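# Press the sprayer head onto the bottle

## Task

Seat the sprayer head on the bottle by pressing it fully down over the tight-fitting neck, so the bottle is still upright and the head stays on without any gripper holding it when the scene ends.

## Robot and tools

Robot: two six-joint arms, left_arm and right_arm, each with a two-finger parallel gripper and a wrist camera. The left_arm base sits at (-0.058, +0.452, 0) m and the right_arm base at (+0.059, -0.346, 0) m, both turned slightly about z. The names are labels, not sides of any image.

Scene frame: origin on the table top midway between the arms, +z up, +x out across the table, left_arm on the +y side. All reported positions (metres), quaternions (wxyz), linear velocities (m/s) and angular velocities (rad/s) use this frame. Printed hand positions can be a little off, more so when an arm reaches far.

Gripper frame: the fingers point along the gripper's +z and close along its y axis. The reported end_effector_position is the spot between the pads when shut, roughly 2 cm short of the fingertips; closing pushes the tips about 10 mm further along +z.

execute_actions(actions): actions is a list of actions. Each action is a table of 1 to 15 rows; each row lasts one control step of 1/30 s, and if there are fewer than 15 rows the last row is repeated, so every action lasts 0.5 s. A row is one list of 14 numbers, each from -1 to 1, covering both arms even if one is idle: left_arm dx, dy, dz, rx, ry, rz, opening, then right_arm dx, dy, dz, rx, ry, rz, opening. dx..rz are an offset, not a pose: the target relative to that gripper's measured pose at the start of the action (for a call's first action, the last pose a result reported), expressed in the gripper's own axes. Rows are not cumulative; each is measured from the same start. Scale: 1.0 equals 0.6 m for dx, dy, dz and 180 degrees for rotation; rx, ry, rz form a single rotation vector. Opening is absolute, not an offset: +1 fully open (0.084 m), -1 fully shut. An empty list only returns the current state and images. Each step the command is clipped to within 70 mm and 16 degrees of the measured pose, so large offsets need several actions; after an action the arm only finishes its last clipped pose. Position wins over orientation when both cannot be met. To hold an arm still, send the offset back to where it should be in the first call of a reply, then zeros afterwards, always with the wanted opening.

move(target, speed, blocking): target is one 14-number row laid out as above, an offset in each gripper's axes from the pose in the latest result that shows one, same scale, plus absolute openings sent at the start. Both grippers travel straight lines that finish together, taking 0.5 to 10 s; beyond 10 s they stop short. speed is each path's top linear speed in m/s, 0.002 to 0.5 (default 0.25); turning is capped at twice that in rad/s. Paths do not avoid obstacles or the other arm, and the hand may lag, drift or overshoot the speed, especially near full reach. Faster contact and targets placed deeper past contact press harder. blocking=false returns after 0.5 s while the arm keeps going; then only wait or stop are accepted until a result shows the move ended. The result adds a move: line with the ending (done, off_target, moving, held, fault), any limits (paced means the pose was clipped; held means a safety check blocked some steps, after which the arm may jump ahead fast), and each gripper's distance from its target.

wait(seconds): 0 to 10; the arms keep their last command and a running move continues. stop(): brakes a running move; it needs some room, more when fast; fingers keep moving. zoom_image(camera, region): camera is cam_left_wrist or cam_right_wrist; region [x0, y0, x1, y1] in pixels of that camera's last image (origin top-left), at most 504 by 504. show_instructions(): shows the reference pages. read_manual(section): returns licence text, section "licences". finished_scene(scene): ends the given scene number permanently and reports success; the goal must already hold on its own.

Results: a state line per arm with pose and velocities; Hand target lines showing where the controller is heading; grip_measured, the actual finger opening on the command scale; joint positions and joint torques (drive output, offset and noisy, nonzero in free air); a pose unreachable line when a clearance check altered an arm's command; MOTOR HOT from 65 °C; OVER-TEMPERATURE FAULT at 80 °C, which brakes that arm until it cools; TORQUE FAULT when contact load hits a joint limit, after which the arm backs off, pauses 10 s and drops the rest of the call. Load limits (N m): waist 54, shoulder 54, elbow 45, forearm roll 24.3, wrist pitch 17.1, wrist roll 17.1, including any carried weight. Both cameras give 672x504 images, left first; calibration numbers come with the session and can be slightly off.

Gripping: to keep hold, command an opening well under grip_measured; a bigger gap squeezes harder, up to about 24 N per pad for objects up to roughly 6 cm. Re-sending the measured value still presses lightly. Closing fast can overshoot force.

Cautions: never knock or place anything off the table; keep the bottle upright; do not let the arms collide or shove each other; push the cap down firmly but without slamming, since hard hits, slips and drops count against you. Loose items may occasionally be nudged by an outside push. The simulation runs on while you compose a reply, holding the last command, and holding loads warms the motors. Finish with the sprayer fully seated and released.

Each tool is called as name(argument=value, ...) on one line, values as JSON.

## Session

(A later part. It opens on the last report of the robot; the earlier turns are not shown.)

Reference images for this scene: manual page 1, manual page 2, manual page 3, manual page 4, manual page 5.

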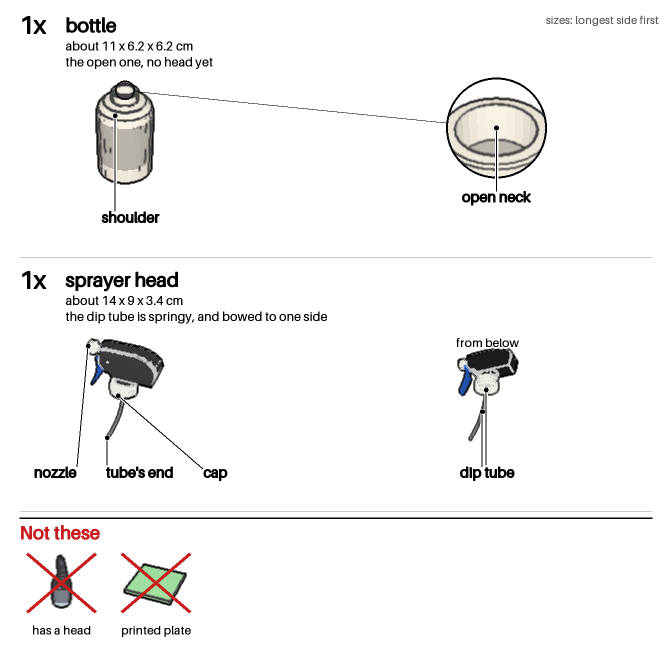

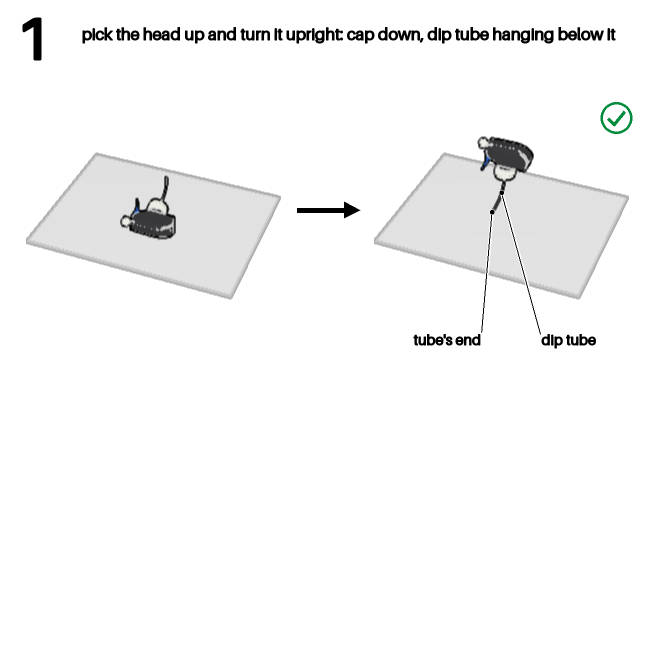

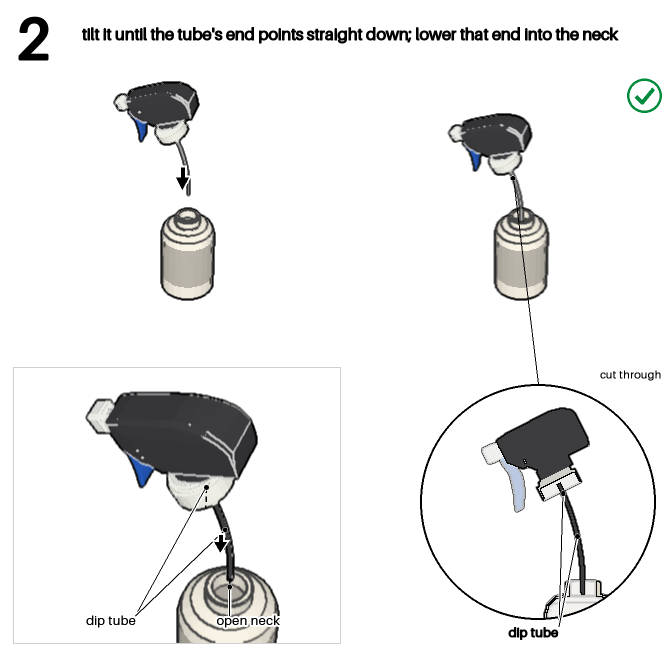

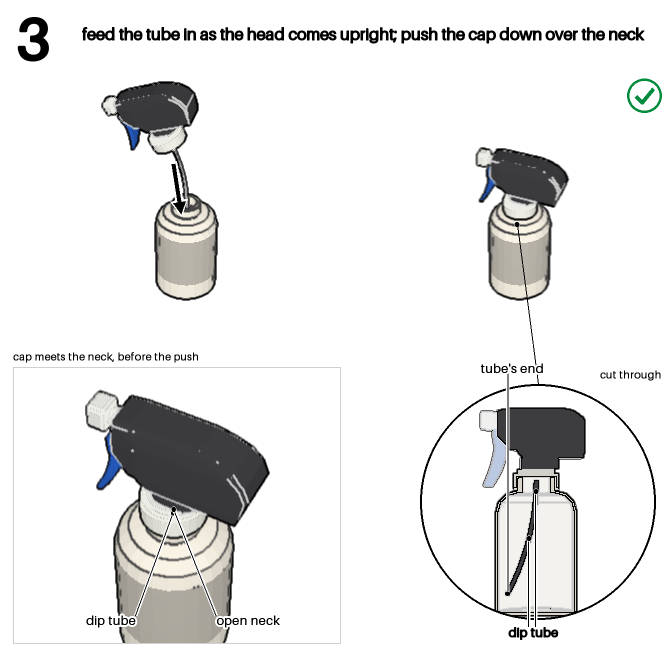

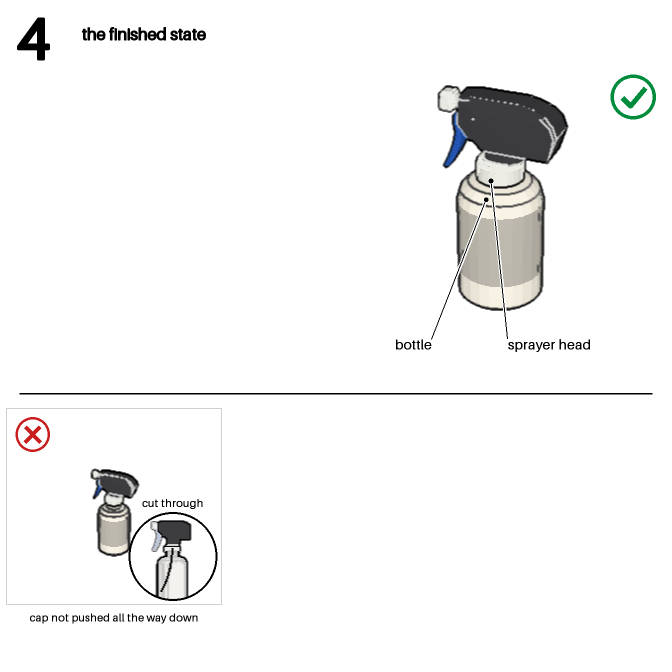

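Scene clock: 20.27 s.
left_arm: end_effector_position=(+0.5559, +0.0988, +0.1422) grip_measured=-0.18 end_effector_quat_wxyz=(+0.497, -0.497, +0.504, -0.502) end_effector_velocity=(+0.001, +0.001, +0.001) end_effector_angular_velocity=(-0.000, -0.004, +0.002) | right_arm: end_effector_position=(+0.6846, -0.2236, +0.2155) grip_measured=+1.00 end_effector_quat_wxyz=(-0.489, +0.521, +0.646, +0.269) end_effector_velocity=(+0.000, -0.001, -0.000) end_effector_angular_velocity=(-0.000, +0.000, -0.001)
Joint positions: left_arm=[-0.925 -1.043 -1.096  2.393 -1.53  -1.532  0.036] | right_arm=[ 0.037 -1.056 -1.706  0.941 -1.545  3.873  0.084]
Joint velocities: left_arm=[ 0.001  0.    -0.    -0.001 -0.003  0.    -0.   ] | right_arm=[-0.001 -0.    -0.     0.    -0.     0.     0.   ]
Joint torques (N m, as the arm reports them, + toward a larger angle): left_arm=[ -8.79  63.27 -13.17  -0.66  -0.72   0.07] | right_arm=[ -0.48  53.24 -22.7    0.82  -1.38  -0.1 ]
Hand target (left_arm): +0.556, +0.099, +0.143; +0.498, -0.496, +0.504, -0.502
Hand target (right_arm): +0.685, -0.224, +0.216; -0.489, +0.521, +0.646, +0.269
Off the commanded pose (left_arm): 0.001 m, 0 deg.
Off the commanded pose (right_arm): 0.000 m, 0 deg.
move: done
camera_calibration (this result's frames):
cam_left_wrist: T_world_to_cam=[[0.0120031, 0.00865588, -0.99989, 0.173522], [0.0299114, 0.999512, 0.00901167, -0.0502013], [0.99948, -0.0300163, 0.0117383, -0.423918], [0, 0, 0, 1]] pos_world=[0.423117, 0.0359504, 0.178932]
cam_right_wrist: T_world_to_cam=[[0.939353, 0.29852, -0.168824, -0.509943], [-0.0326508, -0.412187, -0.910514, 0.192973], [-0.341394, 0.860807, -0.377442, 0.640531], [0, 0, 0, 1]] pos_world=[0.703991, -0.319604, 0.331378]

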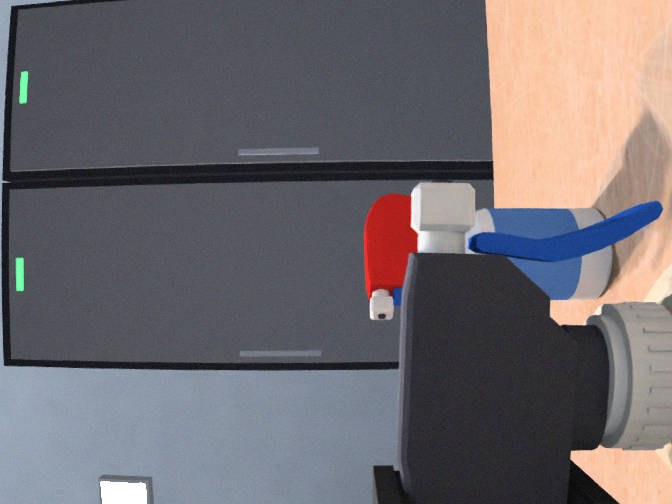

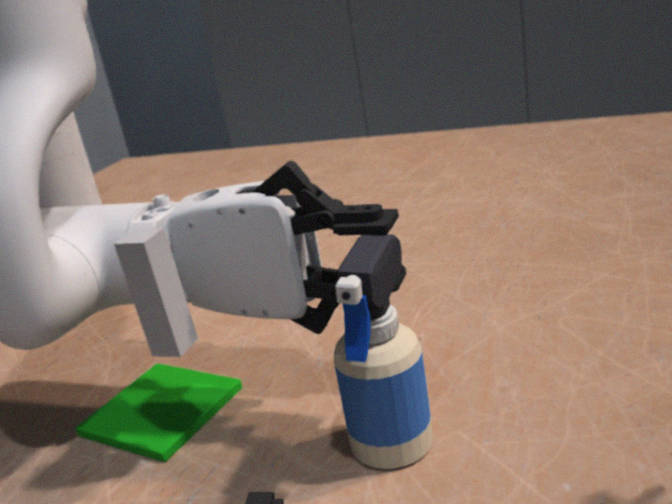

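Target overshot after a snap, so it has probably clicked on. Confirming with a small push.

move(target=[0,0.005,0,0,0,0,-1,0,0,0,0,0,0,1], speed=0.01)

move(target=[0,-0.004,0,0,0,0,0.15,0,0,0,0,0,0,1])

move(target=[0,0,-0.15,0,0,0,0.15,0,0,0,0,0,0,1], speed=0.12)

Scene clock: 21.40 s.
left_arm: end_effector_position=(+0.5561, +0.0986, +0.1403) grip_measured=-0.18 end_effector_quat_wxyz=(+0.498, -0.496, +0.503, -0.502) end_effector_velocity=(-0.000, +0.000, -0.001) end_effector_angular_velocity=(-0.000, +0.001, -0.000) | right_arm: end_effector_position=(+0.6846, -0.2236, +0.2155) grip_measured=+1.00 end_effector_quat_wxyz=(-0.489, +0.521, +0.646, +0.269) end_effector_velocity=(+0.000, -0.000, +0.000) end_effector_angular_velocity=(+0.001, -0.000, -0.001)
Joint positions: left_arm=[-0.925 -1.05  -1.1    2.393 -1.535 -1.534  0.036] | right_arm=[ 0.037 -1.056 -1.706  0.941 -1.545  3.873  0.084]
Joint velocities: left_arm=[ 0.    -0.001 -0.     0.     0.    -0.001 -0.   ] | right_arm=[-0.001  0.     0.     0.001 -0.    -0.    -0.   ]
Joint torques (N m, as the arm reports them, + toward a larger angle): left_arm=[-10.71  55.65  -9.51   2.25   2.6    0.54] | right_arm=[ -0.08  53.16 -22.94   1.04  -1.3   -0.02]
Hand target (left_arm): +0.556, +0.099, +0.139; +0.497, -0.497, +0.504, -0.502
Hand target (right_arm): +0.685, -0.224, +0.216; -0.489, +0.521, +0.646, +0.269
Off the commanded pose (left_arm): 0.001 m, 0 deg.
Off the commanded pose (right_arm): 0.000 m, 0 deg.
move: done
camera_calibration (this result's frames):
cam_left_wrist: T_world_to_cam=[[0.0148578, 0.00761461, -0.999861, 0.170114], [0.0296948, 0.999527, 0.00805333, -0.0497735], [0.999449, -0.0298103, 0.0146246, -0.424567], [0, 0, 0, 1]] pos_world=[0.423283, 0.0357981, 0.1767]
cam_right_wrist: T_world_to_cam=[[0.939353, 0.29852, -0.168824, -0.509943], [-0.0326504, -0.412187, -0.910514, 0.192973], [-0.341394, 0.860806, -0.377442, 0.640531], [0, 0, 0, 1]] pos_world=[0.703991, -0.319604, 0.331378]

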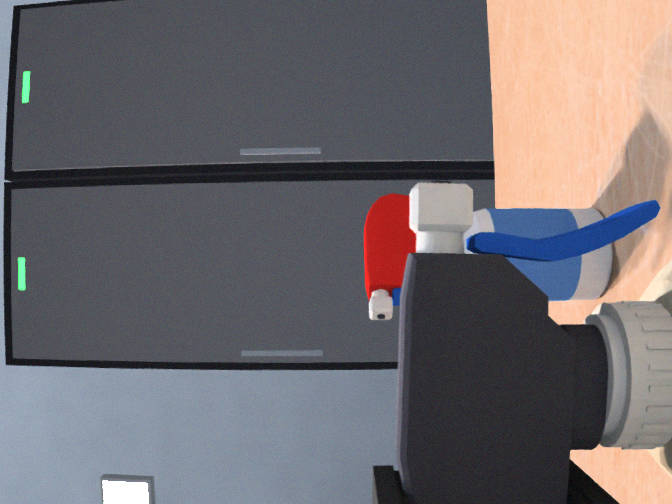

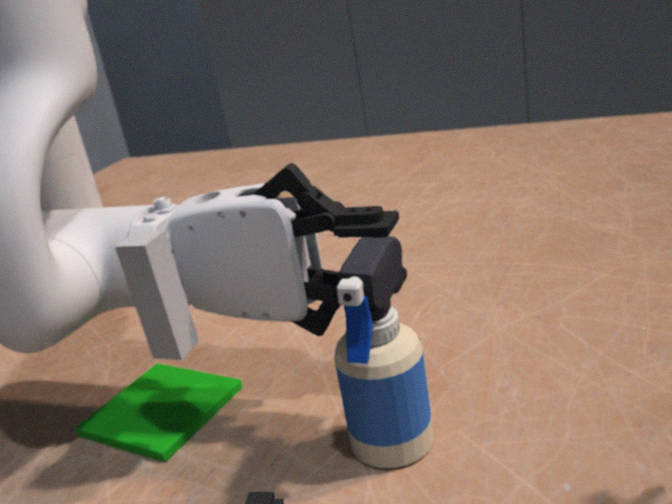

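Scene clock: 22.10 s.
left_arm: end_effector_position=(+0.5561, +0.0987, +0.1426) grip_measured=+0.14 end_effector_quat_wxyz=(+0.498, -0.496, +0.503, -0.502) end_effector_velocity=(-0.000, +0.000, +0.000) end_effector_angular_velocity=(+0.001, -0.000, -0.000) | right_arm: end_effector_position=(+0.6846, -0.2236, +0.2155) grip_measured=+1.00 end_effector_quat_wxyz=(-0.489, +0.521, +0.646, +0.269) end_effector_velocity=(+0.000, +0.000, -0.000) end_effector_angular_velocity=(-0.000, -0.000, -0.000)
Joint positions: left_arm=[-0.925 -1.044 -1.097  2.393 -1.533 -1.532  0.05 ] | right_arm=[ 0.037 -1.056 -1.706  0.941 -1.545  3.873  0.084]
Joint velocities: left_arm=[ 0.     0.     0.001  0.    -0.001  0.     0.   ] | right_arm=[ 0.  0.  0.  0.  0.  0. -0.]
Joint torques (N m, as the arm reports them, + toward a larger angle): left_arm=[-10.27  68.54 -15.11   1.36  -1.49   0.08] | right_arm=[  1.46  52.2  -22.91   0.88  -1.27   0.05]
Hand target (left_arm): +0.556, +0.099, +0.143; +0.498, -0.496, +0.503, -0.502
Hand target (right_arm): +0.685, -0.224, +0.216; -0.489, +0.521, +0.646, +0.269
Off the commanded pose (left_arm): 0.000 m, 0 deg.
Off the commanded pose (right_arm): 0.000 m, 0 deg.
move: done
camera_calibration (this result's frames):
cam_left_wrist: T_world_to_cam=[[0.0146902, 0.0076846, -0.999863, 0.172521], [0.0297109, 0.999526, 0.00811853, -0.0498187], [0.999451, -0.0298261, 0.0144549, -0.424557], [0, 0, 0, 1]] pos_world=[0.423269, 0.0358064, 0.179038]
cam_right_wrist: T_world_to_cam=[[0.939353, 0.29852, -0.168824, -0.509943], [-0.0326508, -0.412187, -0.910514, 0.192973], [-0.341394, 0.860806, -0.377442, 0.640531], [0, 0, 0, 1]] pos_world=[0.703991, -0.319604, 0.331378]

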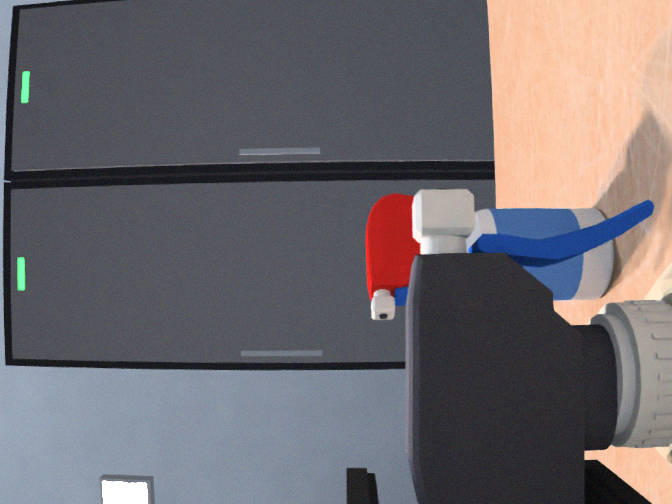

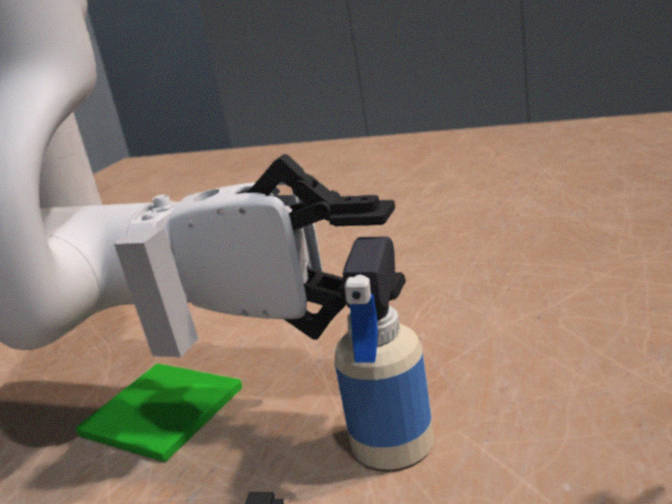

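Scene clock: 23.23 s.
left_arm: end_effector_position=(+0.4663, +0.0995, +0.1425) grip_measured=+0.14 end_effector_quat_wxyz=(+0.498, -0.497, +0.503, -0.502) end_effector_velocity=(-0.002, +0.000, +0.000) end_effector_angular_velocity=(+0.001, -0.000, +0.000) | right_arm: end_effector_position=(+0.6846, -0.2236, +0.2155) grip_measured=+1.00 end_effector_quat_wxyz=(-0.489, +0.521, +0.646, +0.269) end_effector_velocity=(+0.000, -0.001, -0.000) end_effector_angular_velocity=(-0.000, +0.000, -0.002)
Joint positions: left_arm=[-1.063 -0.992 -0.926  2.255 -1.613 -1.62   0.05 ] | right_arm=[ 0.037 -1.056 -1.706  0.941 -1.545  3.873  0.084]
Joint velocities: left_arm=[-0.003  0.001  0.003 -0.003 -0.001 -0.001 -0.   ] | right_arm=[-0.002  0.    -0.     0.     0.     0.    -0.   ]
Joint torques (N m, as the arm reports them, + toward a larger angle): left_arm=[-10.82  62.21 -12.11   0.67  -1.48  -0.04] | right_arm=[  0.28  54.26 -22.42   1.21  -1.38  -0.05]
Hand target (left_arm): +0.466, +0.099, +0.142; +0.498, -0.496, +0.503, -0.502
Hand target (right_arm): +0.685, -0.224, +0.216; -0.489, +0.521, +0.646, +0.269
Off the commanded pose (left_arm): 0.000 m, 0 deg.
Off the commanded pose (right_arm): 0.000 m, 0 deg.
move: done
camera_calibration (this result's frames):
cam_left_wrist: T_world_to_cam=[[0.0144336, 0.00721215, -0.99987, 0.17388], [0.0294945, 0.999536, 0.00763551, -0.0478292], [0.999461, -0.0296009, 0.0142142, -0.334732], [0, 0, 0, 1]] pos_world=[0.333453, 0.0366446, 0.17898]
cam_right_wrist: T_world_to_cam=[[0.939353, 0.29852, -0.168824, -0.509943], [-0.0326508, -0.412187, -0.910514, 0.192973], [-0.341394, 0.860806, -0.377442, 0.640531], [0, 0, 0, 1]] pos_world=[0.703991, -0.319604, 0.331378]

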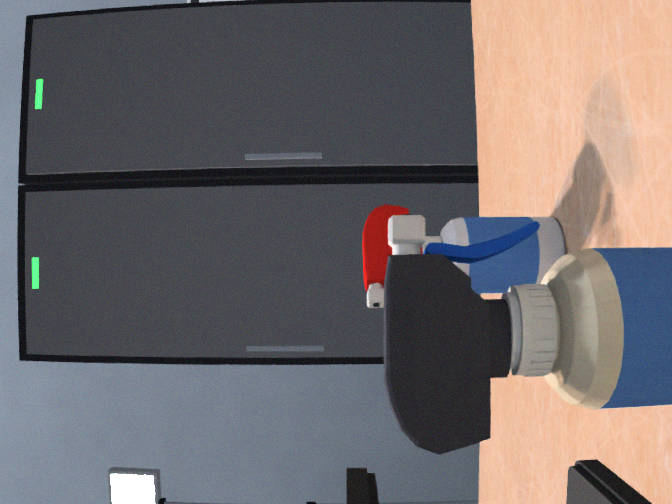

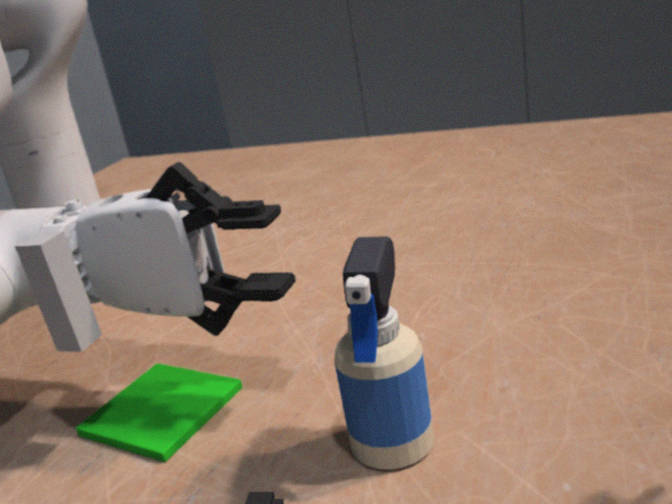

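move(target=[0.063,-0.13,0.05,-0.5,0,0,0.6,0,0,0,0,0,0,1], speed=0.4)

move(target=[0,-0.11,0.03,0,0,-0.05,0.6,0,0,0,0,0,0,1])

move(target=[0,0,0.085,0,0,0,0.6,0,0,0,0,0,0,1], speed=0.1)

move(target=[0,0,0,0,0,0,-1,0,0,0,0,0,0,1])

move(target=[0,0,0.009,0,0,0,-1,0,0,0,0,0,0,1], speed=0.01)

move(target=[0,0,0,0,0,0,0.6,0,0,0,0,0,0,1])

move(target=[0,0,-0.1,0,0,0,0.6,0,0,0,0,0,0,1])

Scene clock: 27.30 s.
left_arm: end_effector_position=(+0.4962, +0.0619, +0.2210) grip_measured=+0.59 end_effector_quat_wxyz=(+0.001, -0.702, +0.712, -0.001) end_effector_velocity=(+0.001, +0.000, +0.000) end_effector_angular_velocity=(-0.001, +0.005, +0.001) | right_arm: end_effector_position=(+0.6846, -0.2236, +0.2155) grip_measured=+1.00 end_effector_quat_wxyz=(-0.489, +0.521, +0.646, +0.269) end_effector_velocity=(+0.000, -0.000, -0.000) end_effector_angular_velocity=(+0.000, +0.000, -0.001)
Joint positions: left_arm=[-0.78  -0.747 -1.558  0.003 -0.808  0.968  0.069] | right_arm=[ 0.037 -1.056 -1.706  0.941 -1.545  3.873  0.084]
Joint velocities: left_arm=[ 0.002 -0.003 -0.006 -0.006 -0.007  0.005 -0.   ] | right_arm=[-0.001 -0.     0.     0.     0.    -0.    -0.   ]
Joint torques (N m, as the arm reports them, + toward a larger angle): left_arm=[-10.03  68.53 -23.23   1.51   0.57   0.07] | right_arm=[ -0.62  52.34 -22.64   1.95  -1.24  -0.03]
Hand target (left_arm): +0.496, +0.062, +0.221; -0.001, +0.702, -0.712, +0.001
Hand target (right_arm): +0.685, -0.224, +0.216; -0.489, +0.521, +0.646, +0.269
Off the commanded pose (left_arm): 0.001 m, 0 deg.
Off the commanded pose (right_arm): 0.000 m, 0 deg.
move: done; limits=paced
camera_calibration (this result's frames):
cam_left_wrist: T_world_to_cam=[[-0.999661, 0.0195445, -0.0172281, 0.537529], [0.0198504, 0.999645, -0.0177672, -0.00133461], [0.0168747, -0.0181032, -0.999694, 0.344029], [0, 0, 0, 1]] pos_world=[0.531567, -0.00294359, 0.353161]
cam_right_wrist: T_world_to_cam=[[0.939353, 0.29852, -0.168824, -0.509943], [-0.0326507, -0.412187, -0.910514, 0.192973], [-0.341394, 0.860806, -0.377442, 0.640531], [0, 0, 0, 1]] pos_world=[0.703991, -0.319604, 0.331378]

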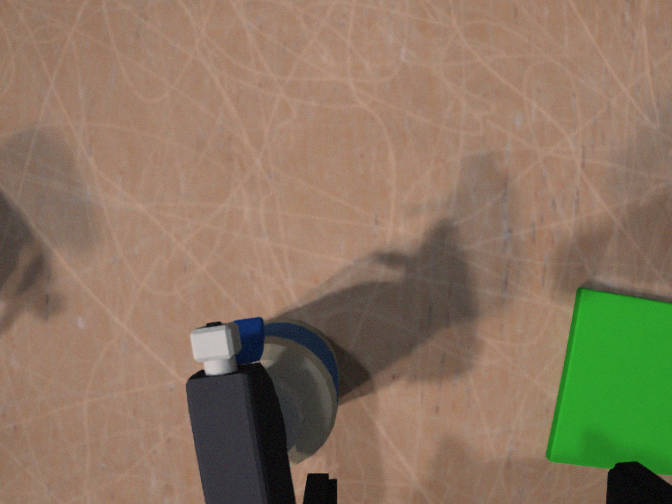

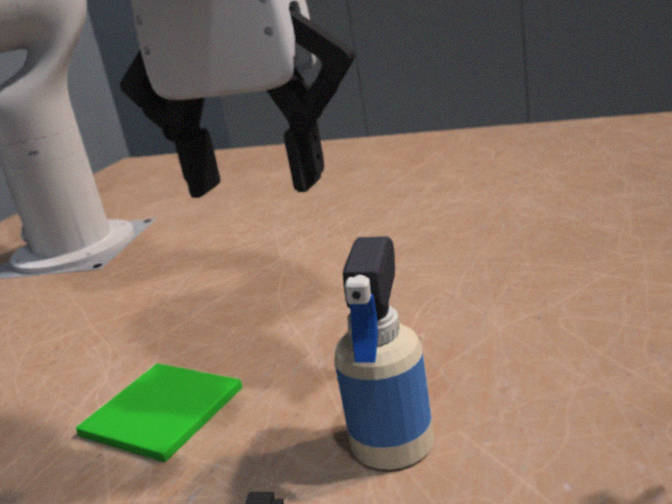

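Scene clock: 28.17 s.
left_arm: end_effector_position=(+0.5620, +0.0613, +0.2032) grip_measured=+0.59 end_effector_quat_wxyz=(-0.001, +0.756, -0.655, +0.001) end_effector_velocity=(+0.001, +0.001, -0.001) end_effector_angular_velocity=(+0.002, +0.002, +0.003) | right_arm: end_effector_position=(+0.6846, -0.2236, +0.2155) grip_measured=+1.00 end_effector_quat_wxyz=(-0.489, +0.521, +0.646, +0.269) end_effector_velocity=(-0.000, +0.000, +0.000) end_effector_angular_velocity=(-0.000, +0.000, +0.000)
Joint positions: left_arm=[-0.729 -0.911 -1.792  0.003 -0.878  0.863  0.069] | right_arm=[ 0.037 -1.056 -1.706  0.941 -1.545  3.873  0.084]
Joint velocities: left_arm=[ 0.001 -0.005 -0.006  0.001 -0.004 -0.002 -0.   ] | right_arm=[ 0.  0.  0. -0. -0.  0.  0.]
Joint torques (N m, as the arm reports them, + toward a larger angle): left_arm=[-11.3   78.69 -24.61   0.92   0.64   0.18] | right_arm=[  1.27  53.81 -22.8    1.02  -1.27  -0.02]
Hand target (left_arm): +0.562, +0.061, +0.203; -0.001, +0.756, -0.655, +0.001
Hand target (right_arm): +0.685, -0.224, +0.216; -0.489, +0.521, +0.646, +0.269
Off the commanded pose (left_arm): 0.000 m, 0 deg.
Off the commanded pose (right_arm): 0.000 m, 0 deg.
move: done
camera_calibration (this result's frames):
cam_left_wrist: T_world_to_cam=[[-0.990442, -0.136817, -0.0174751, 0.607476], [-0.1365, 0.990473, -0.0182134, 0.0862005], [0.0198005, -0.015654, -0.999681, 0.323338], [0, 0, 0, 1]] pos_world=[0.607034, 0.00279512, 0.335421]
cam_right_wrist: T_world_to_cam=[[0.939353, 0.29852, -0.168824, -0.509943], [-0.0326507, -0.412187, -0.910514, 0.192973], [-0.341394, 0.860806, -0.377442, 0.640531], [0, 0, 0, 1]] pos_world=[0.703991, -0.319604, 0.331378]

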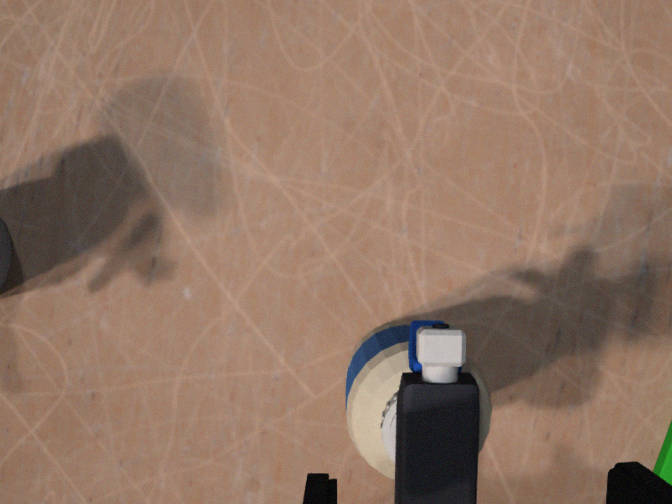

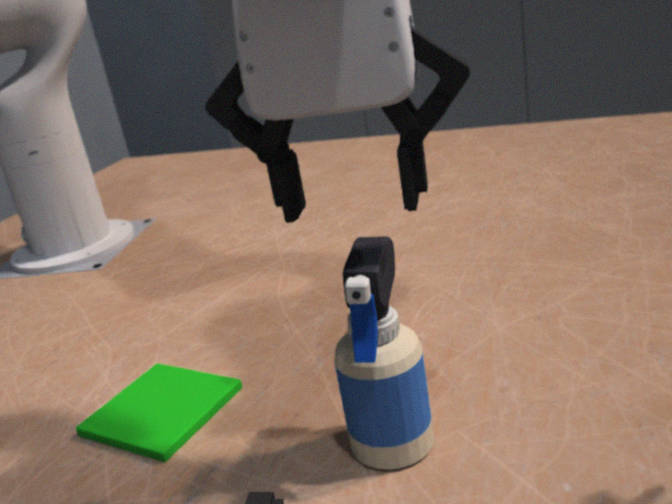

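Scene clock: 29.03 s.
left_arm: end_effector_position=(+0.5623, +0.0612, +0.1526) grip_measured=+0.59 end_effector_quat_wxyz=(-0.001, +0.756, -0.655, +0.001) end_effector_velocity=(-0.000, +0.000, -0.002) end_effector_angular_velocity=(+0.001, +0.000, -0.000) | right_arm: end_effector_position=(+0.6846, -0.2236, +0.2155) grip_measured=+1.00 end_effector_quat_wxyz=(-0.489, +0.521, +0.646, +0.269) end_effector_velocity=(+0.000, +0.000, +0.000) end_effector_angular_velocity=(+0.000, +0.000, -0.001)
Joint positions: left_arm=[-0.729 -0.969 -1.772  0.003 -0.8    0.863  0.069] | right_arm=[ 0.037 -1.056 -1.706  0.941 -1.545  3.873  0.084]
Joint velocities: left_arm=[-0.    -0.002  0.001  0.001  0.001 -0.    -0.   ] | right_arm=[ 0.     0.    -0.     0.001  0.     0.     0.   ]
Joint torques (N m, as the arm reports them, + toward a larger angle): left_arm=[ -6.93  76.87 -23.69   0.84   0.53   0.19] | right_arm=[  0.43  52.46 -22.81   1.02  -1.3   -0.05]
Hand target (left_arm): +0.562, +0.061, +0.152; -0.001, +0.756, -0.655, +0.001
Hand target (right_arm): +0.685, -0.224, +0.216; -0.489, +0.521, +0.646, +0.269
Off the commanded pose (left_arm): 0.000 m, 0 deg.
Off the commanded pose (right_arm): 0.000 m, 0 deg.
move: done
camera_calibration (this result's frames):
cam_left_wrist: T_world_to_cam=[[-0.990447, -0.136742, -0.0178069, 0.606831], [-0.136412, 0.990478, -0.0185754, 0.0853874], [0.0201774, -0.0159688, -0.999669, 0.272509], [0, 0, 0, 1]] pos_world=[0.607183, 0.00275658, 0.284811]
cam_right_wrist: T_world_to_cam=[[0.939353, 0.29852, -0.168824, -0.509943], [-0.0326511, -0.412187, -0.910514, 0.192974], [-0.341394, 0.860806, -0.377442, 0.640531], [0, 0, 0, 1]] pos_world=[0.703991, -0.319604, 0.331378]

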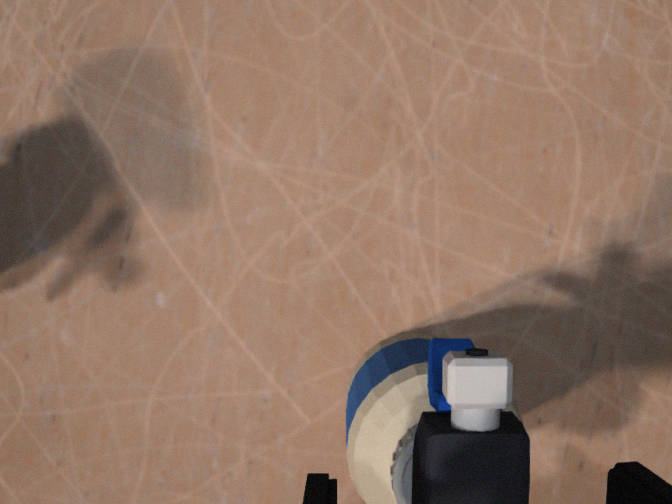

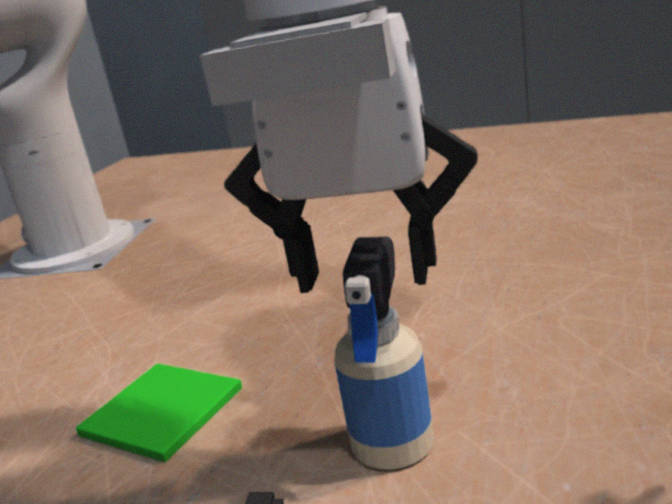

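Scene clock: 29.53 s.
left_arm: end_effector_position=(+0.5623, +0.0612, +0.1526) grip_measured=-0.43 end_effector_quat_wxyz=(-0.001, +0.756, -0.655, +0.002) end_effector_velocity=(+0.001, -0.000, +0.001) end_effector_angular_velocity=(-0.001, -0.002, -0.001) | right_arm: end_effector_position=(+0.6846, -0.2236, +0.2155) grip_measured=+1.00 end_effector_quat_wxyz=(-0.489, +0.521, +0.646, +0.269) end_effector_velocity=(-0.000, +0.001, +0.000) end_effector_angular_velocity=(-0.000, +0.000, +0.001)
Joint positions: left_arm=[-0.729 -0.969 -1.772  0.003 -0.8    0.863  0.025] | right_arm=[ 0.037 -1.056 -1.706  0.941 -1.545  3.873  0.084]
Joint velocities: left_arm=[ 0.     0.    -0.002 -0.     0.     0.001 -0.   ] | right_arm=[ 0.001  0.     0.    -0.     0.     0.    -0.   ]
Joint torques (N m, as the arm reports them, + toward a larger angle): left_arm=[ -8.2   78.02 -23.86   0.96   0.35   0.12] | right_arm=[  0.96  54.   -22.62   1.08  -1.34  -0.09]
Hand target (left_arm): +0.562, +0.061, +0.153; -0.001, +0.756, -0.655, +0.001
Hand target (right_arm): +0.685, -0.224, +0.216; -0.489, +0.521, +0.646, +0.269
Off the commanded pose (left_arm): 0.000 m, 0 deg.
Off the commanded pose (right_arm): 0.000 m, 0 deg.
move: done
camera_calibration (this result's frames):
cam_left_wrist: T_world_to_cam=[[-0.990445, -0.136746, -0.0178889, 0.606874], [-0.136414, 0.990476, -0.0186462, 0.085424], [0.0202683, -0.0160277, -0.999666, 0.272532], [0, 0, 0, 1]] pos_world=[0.607204, 0.00274527, 0.28489]
cam_right_wrist: T_world_to_cam=[[0.939353, 0.29852, -0.168824, -0.509943], [-0.0326512, -0.412187, -0.910514, 0.192974], [-0.341394, 0.860807, -0.377442, 0.640531], [0, 0, 0, 1]] pos_world=[0.703991, -0.319604, 0.331378]

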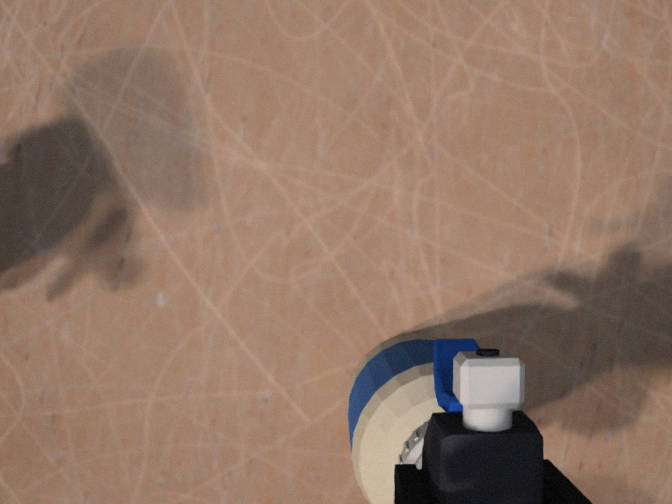

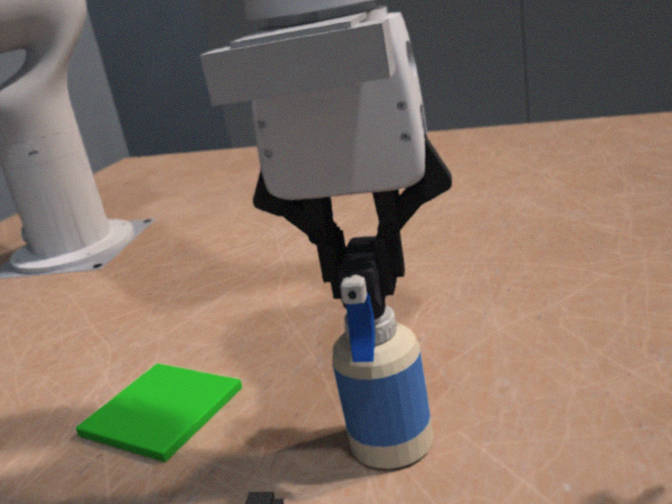

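Scene clock: 30.30 s.
left_arm: end_effector_position=(+0.5632, +0.0606, +0.1504) grip_measured=-0.44 end_effector_quat_wxyz=(-0.002, +0.756, -0.655, +0.003) end_effector_velocity=(+0.001, -0.001, +0.001) end_effector_angular_velocity=(-0.004, -0.007, -0.001) | right_arm: end_effector_position=(+0.6846, -0.2236, +0.2155) grip_measured=+1.00 end_effector_quat_wxyz=(-0.489, +0.521, +0.646, +0.269) end_effector_velocity=(+0.000, -0.000, +0.000) end_effector_angular_velocity=(+0.001, -0.000, -0.001)
Joint positions: left_arm=[-0.729 -0.973 -1.773  0.003 -0.794  0.863  0.025] | right_arm=[ 0.037 -1.056 -1.706  0.941 -1.545  3.873  0.084]
Joint velocities: left_arm=[-0.     0.003  0.002  0.     0.007  0.001  0.   ] | right_arm=[-0.     0.    -0.     0.001 -0.    -0.     0.   ]
Joint torques (N m, as the arm reports them, + toward a larger angle): left_arm=[-11.11  35.78  -7.53   0.41   3.44   0.14] | right_arm=[  0.81  52.13 -22.56   0.92  -1.38  -0.03]
Hand target (left_arm): +0.562, +0.061, +0.147; -0.001, +0.756, -0.655, +0.002
Hand target (right_arm): +0.685, -0.224, +0.216; -0.489, +0.521, +0.646, +0.269
Off the commanded pose (left_arm): 0.003 m, 0 deg.
Off the commanded pose (right_arm): 0.000 m, 0 deg.
move: done
camera_calibration (this result's frames):
cam_left_wrist: T_world_to_cam=[[-0.990393, -0.136777, -0.0203428, 0.608026], [-0.136357, 0.990442, -0.020749, 0.086383], [0.0229863, -0.0177758, -0.999578, 0.268776], [0, 0, 0, 1]] pos_world=[0.607785, 0.00238414, 0.282823]
cam_right_wrist: T_world_to_cam=[[0.939353, 0.29852, -0.168825, -0.509943], [-0.0326515, -0.412187, -0.910514, 0.192974], [-0.341394, 0.860807, -0.377442, 0.640531], [0, 0, 0, 1]] pos_world=[0.703991, -0.319604, 0.331378]

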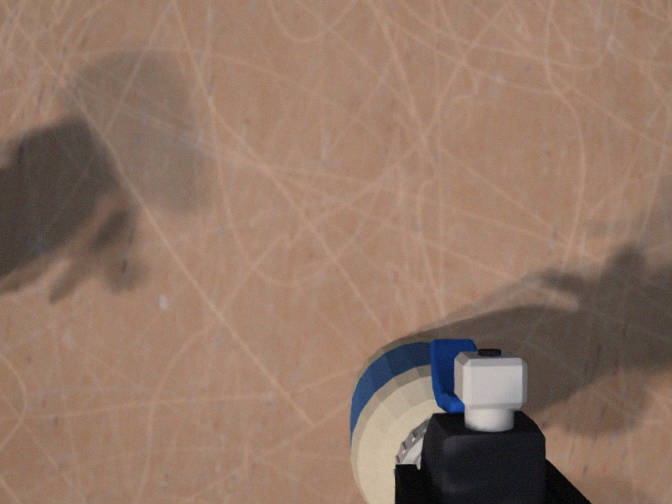

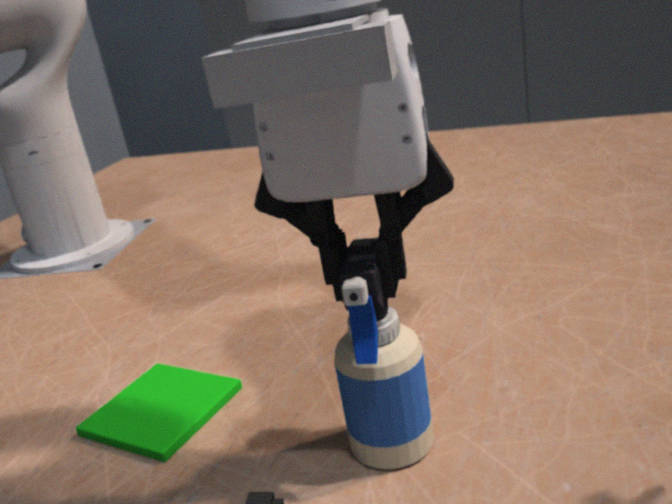

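Scene clock: 30.80 s.
left_arm: end_effector_position=(+0.5631, +0.0606, +0.1500) grip_measured=+0.59 end_effector_quat_wxyz=(-0.002, +0.756, -0.655, +0.003) end_effector_velocity=(+0.001, -0.000, +0.002) end_effector_angular_velocity=(-0.001, -0.002, -0.002) | right_arm: end_effector_position=(+0.6846, -0.2236, +0.2155) grip_measured=+1.00 end_effector_quat_wxyz=(-0.489, +0.521, +0.646, +0.269) end_effector_velocity=(+0.000, -0.000, +0.000) end_effector_angular_velocity=(+0.001, -0.000, -0.003)
Joint positions: left_arm=[-0.729 -0.973 -1.773  0.003 -0.794  0.863  0.069] | right_arm=[ 0.037 -1.056 -1.706  0.941 -1.545  3.873  0.084]
Joint velocities: left_arm=[ 0.     0.002 -0.003  0.    -0.002  0.002  0.   ] | right_arm=[-0.001 -0.    -0.     0.002  0.    -0.     0.   ]
Joint torques (N m, as the arm reports them, + toward a larger angle): left_arm=[ -9.32  77.78 -23.72   1.43   0.37   0.15] | right_arm=[ -0.07  52.07 -22.94   1.42  -1.43  -0.02]
Hand target (left_arm): +0.563, +0.061, +0.150; -0.002, +0.756, -0.655, +0.003
Hand target (right_arm): +0.685, -0.224, +0.216; -0.489, +0.521, +0.646, +0.269
Off the commanded pose (left_arm): 0.000 m, 0 deg.
Off the commanded pose (right_arm): 0.000 m, 0 deg.
move: done
camera_calibration (this result's frames):
cam_left_wrist: T_world_to_cam=[[-0.9904, -0.136756, -0.0201384, 0.607882], [-0.136344, 0.990448, -0.0205905, 0.0862811], [0.0227619, -0.017647, -0.999585, 0.268587], [0, 0, 0, 1]] pos_world=[0.607696, 0.00241428, 0.282494]
cam_right_wrist: T_world_to_cam=[[0.939353, 0.29852, -0.168825, -0.509943], [-0.0326514, -0.412187, -0.910514, 0.192974], [-0.341394, 0.860806, -0.377442, 0.640531], [0, 0, 0, 1]] pos_world=[0.703991, -0.319604, 0.331378]

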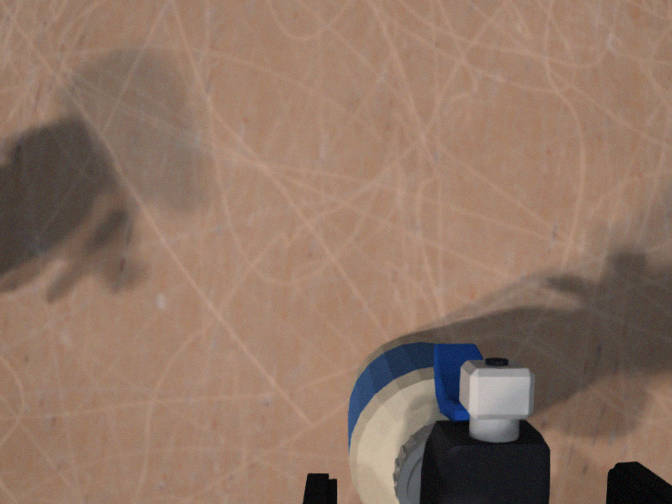

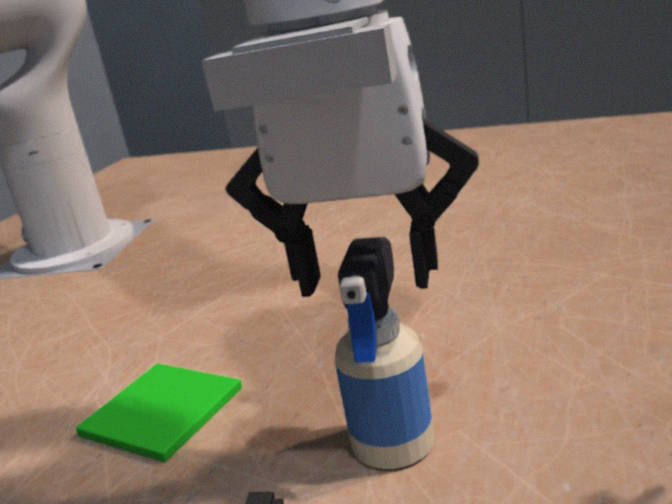

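Scene clock: 31.60 s.
left_arm: end_effector_position=(+0.5627, +0.0608, +0.2096) grip_measured=+0.59 end_effector_quat_wxyz=(-0.001, +0.756, -0.655, +0.003) end_effector_velocity=(+0.000, -0.000, +0.002) end_effector_angular_velocity=(-0.001, -0.002, +0.000) | right_arm: end_effector_position=(+0.6846, -0.2236, +0.2155) grip_measured=+1.00 end_effector_quat_wxyz=(-0.489, +0.521, +0.646, +0.269) end_effector_velocity=(-0.000, -0.000, -0.000) end_effector_angular_velocity=(-0.001, +0.000, +0.001)
Joint positions: left_arm=[-0.729 -0.904 -1.796  0.003 -0.886  0.863  0.069] | right_arm=[ 0.037 -1.056 -1.706  0.941 -1.545  3.873  0.084]
Joint velocities: left_arm=[ 0.     0.003 -0.001 -0.    -0.001 -0.     0.   ] | right_arm=[ 0.    -0.    -0.    -0.001  0.     0.    -0.   ]
Joint torques (N m, as the arm reports them, + toward a larger angle): left_arm=[-10.58  75.91 -25.06   0.76   0.5    0.08] | right_arm=[  0.99  53.82 -22.94   1.23  -1.31  -0.13]
Hand target (left_arm): +0.563, +0.061, +0.210; -0.002, +0.756, -0.655, +0.003
Hand target (right_arm): +0.685, -0.224, +0.216; -0.489, +0.521, +0.646, +0.269
Off the commanded pose (left_arm): 0.000 m, 0 deg.
Off the commanded pose (right_arm): 0.000 m, 0 deg.
move: done
camera_calibration (this result's frames):
cam_left_wrist: T_world_to_cam=[[-0.990397, -0.136842, -0.0196954, 0.608604], [-0.136448, 0.990443, -0.0201226, 0.0872088], [0.0222608, -0.0172419, -0.999604, 0.328381], [0, 0, 0, 1]] pos_world=[0.607349, 0.00256935, 0.341993]
cam_right_wrist: T_world_to_cam=[[0.939353, 0.29852, -0.168825, -0.509943], [-0.0326515, -0.412187, -0.910514, 0.192974], [-0.341394, 0.860807, -0.377442, 0.640531], [0, 0, 0, 1]] pos_world=[0.703991, -0.319604, 0.331378]

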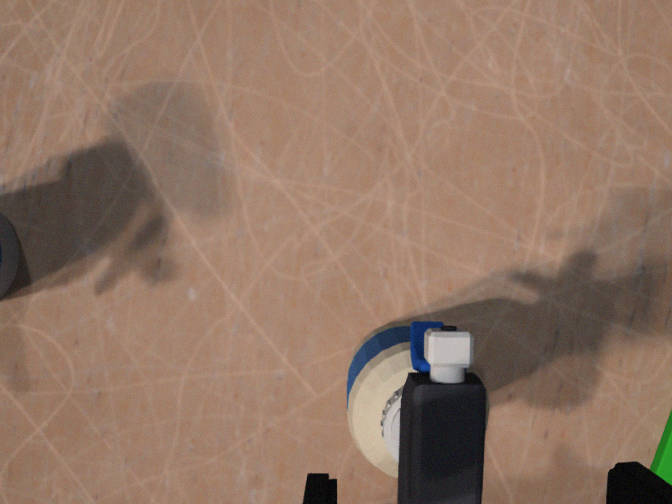

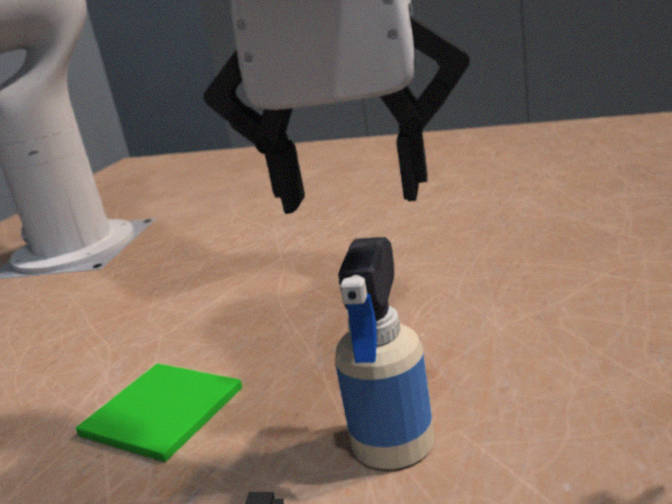

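finished_scene(scene=2)

The scene is finished: the task was done.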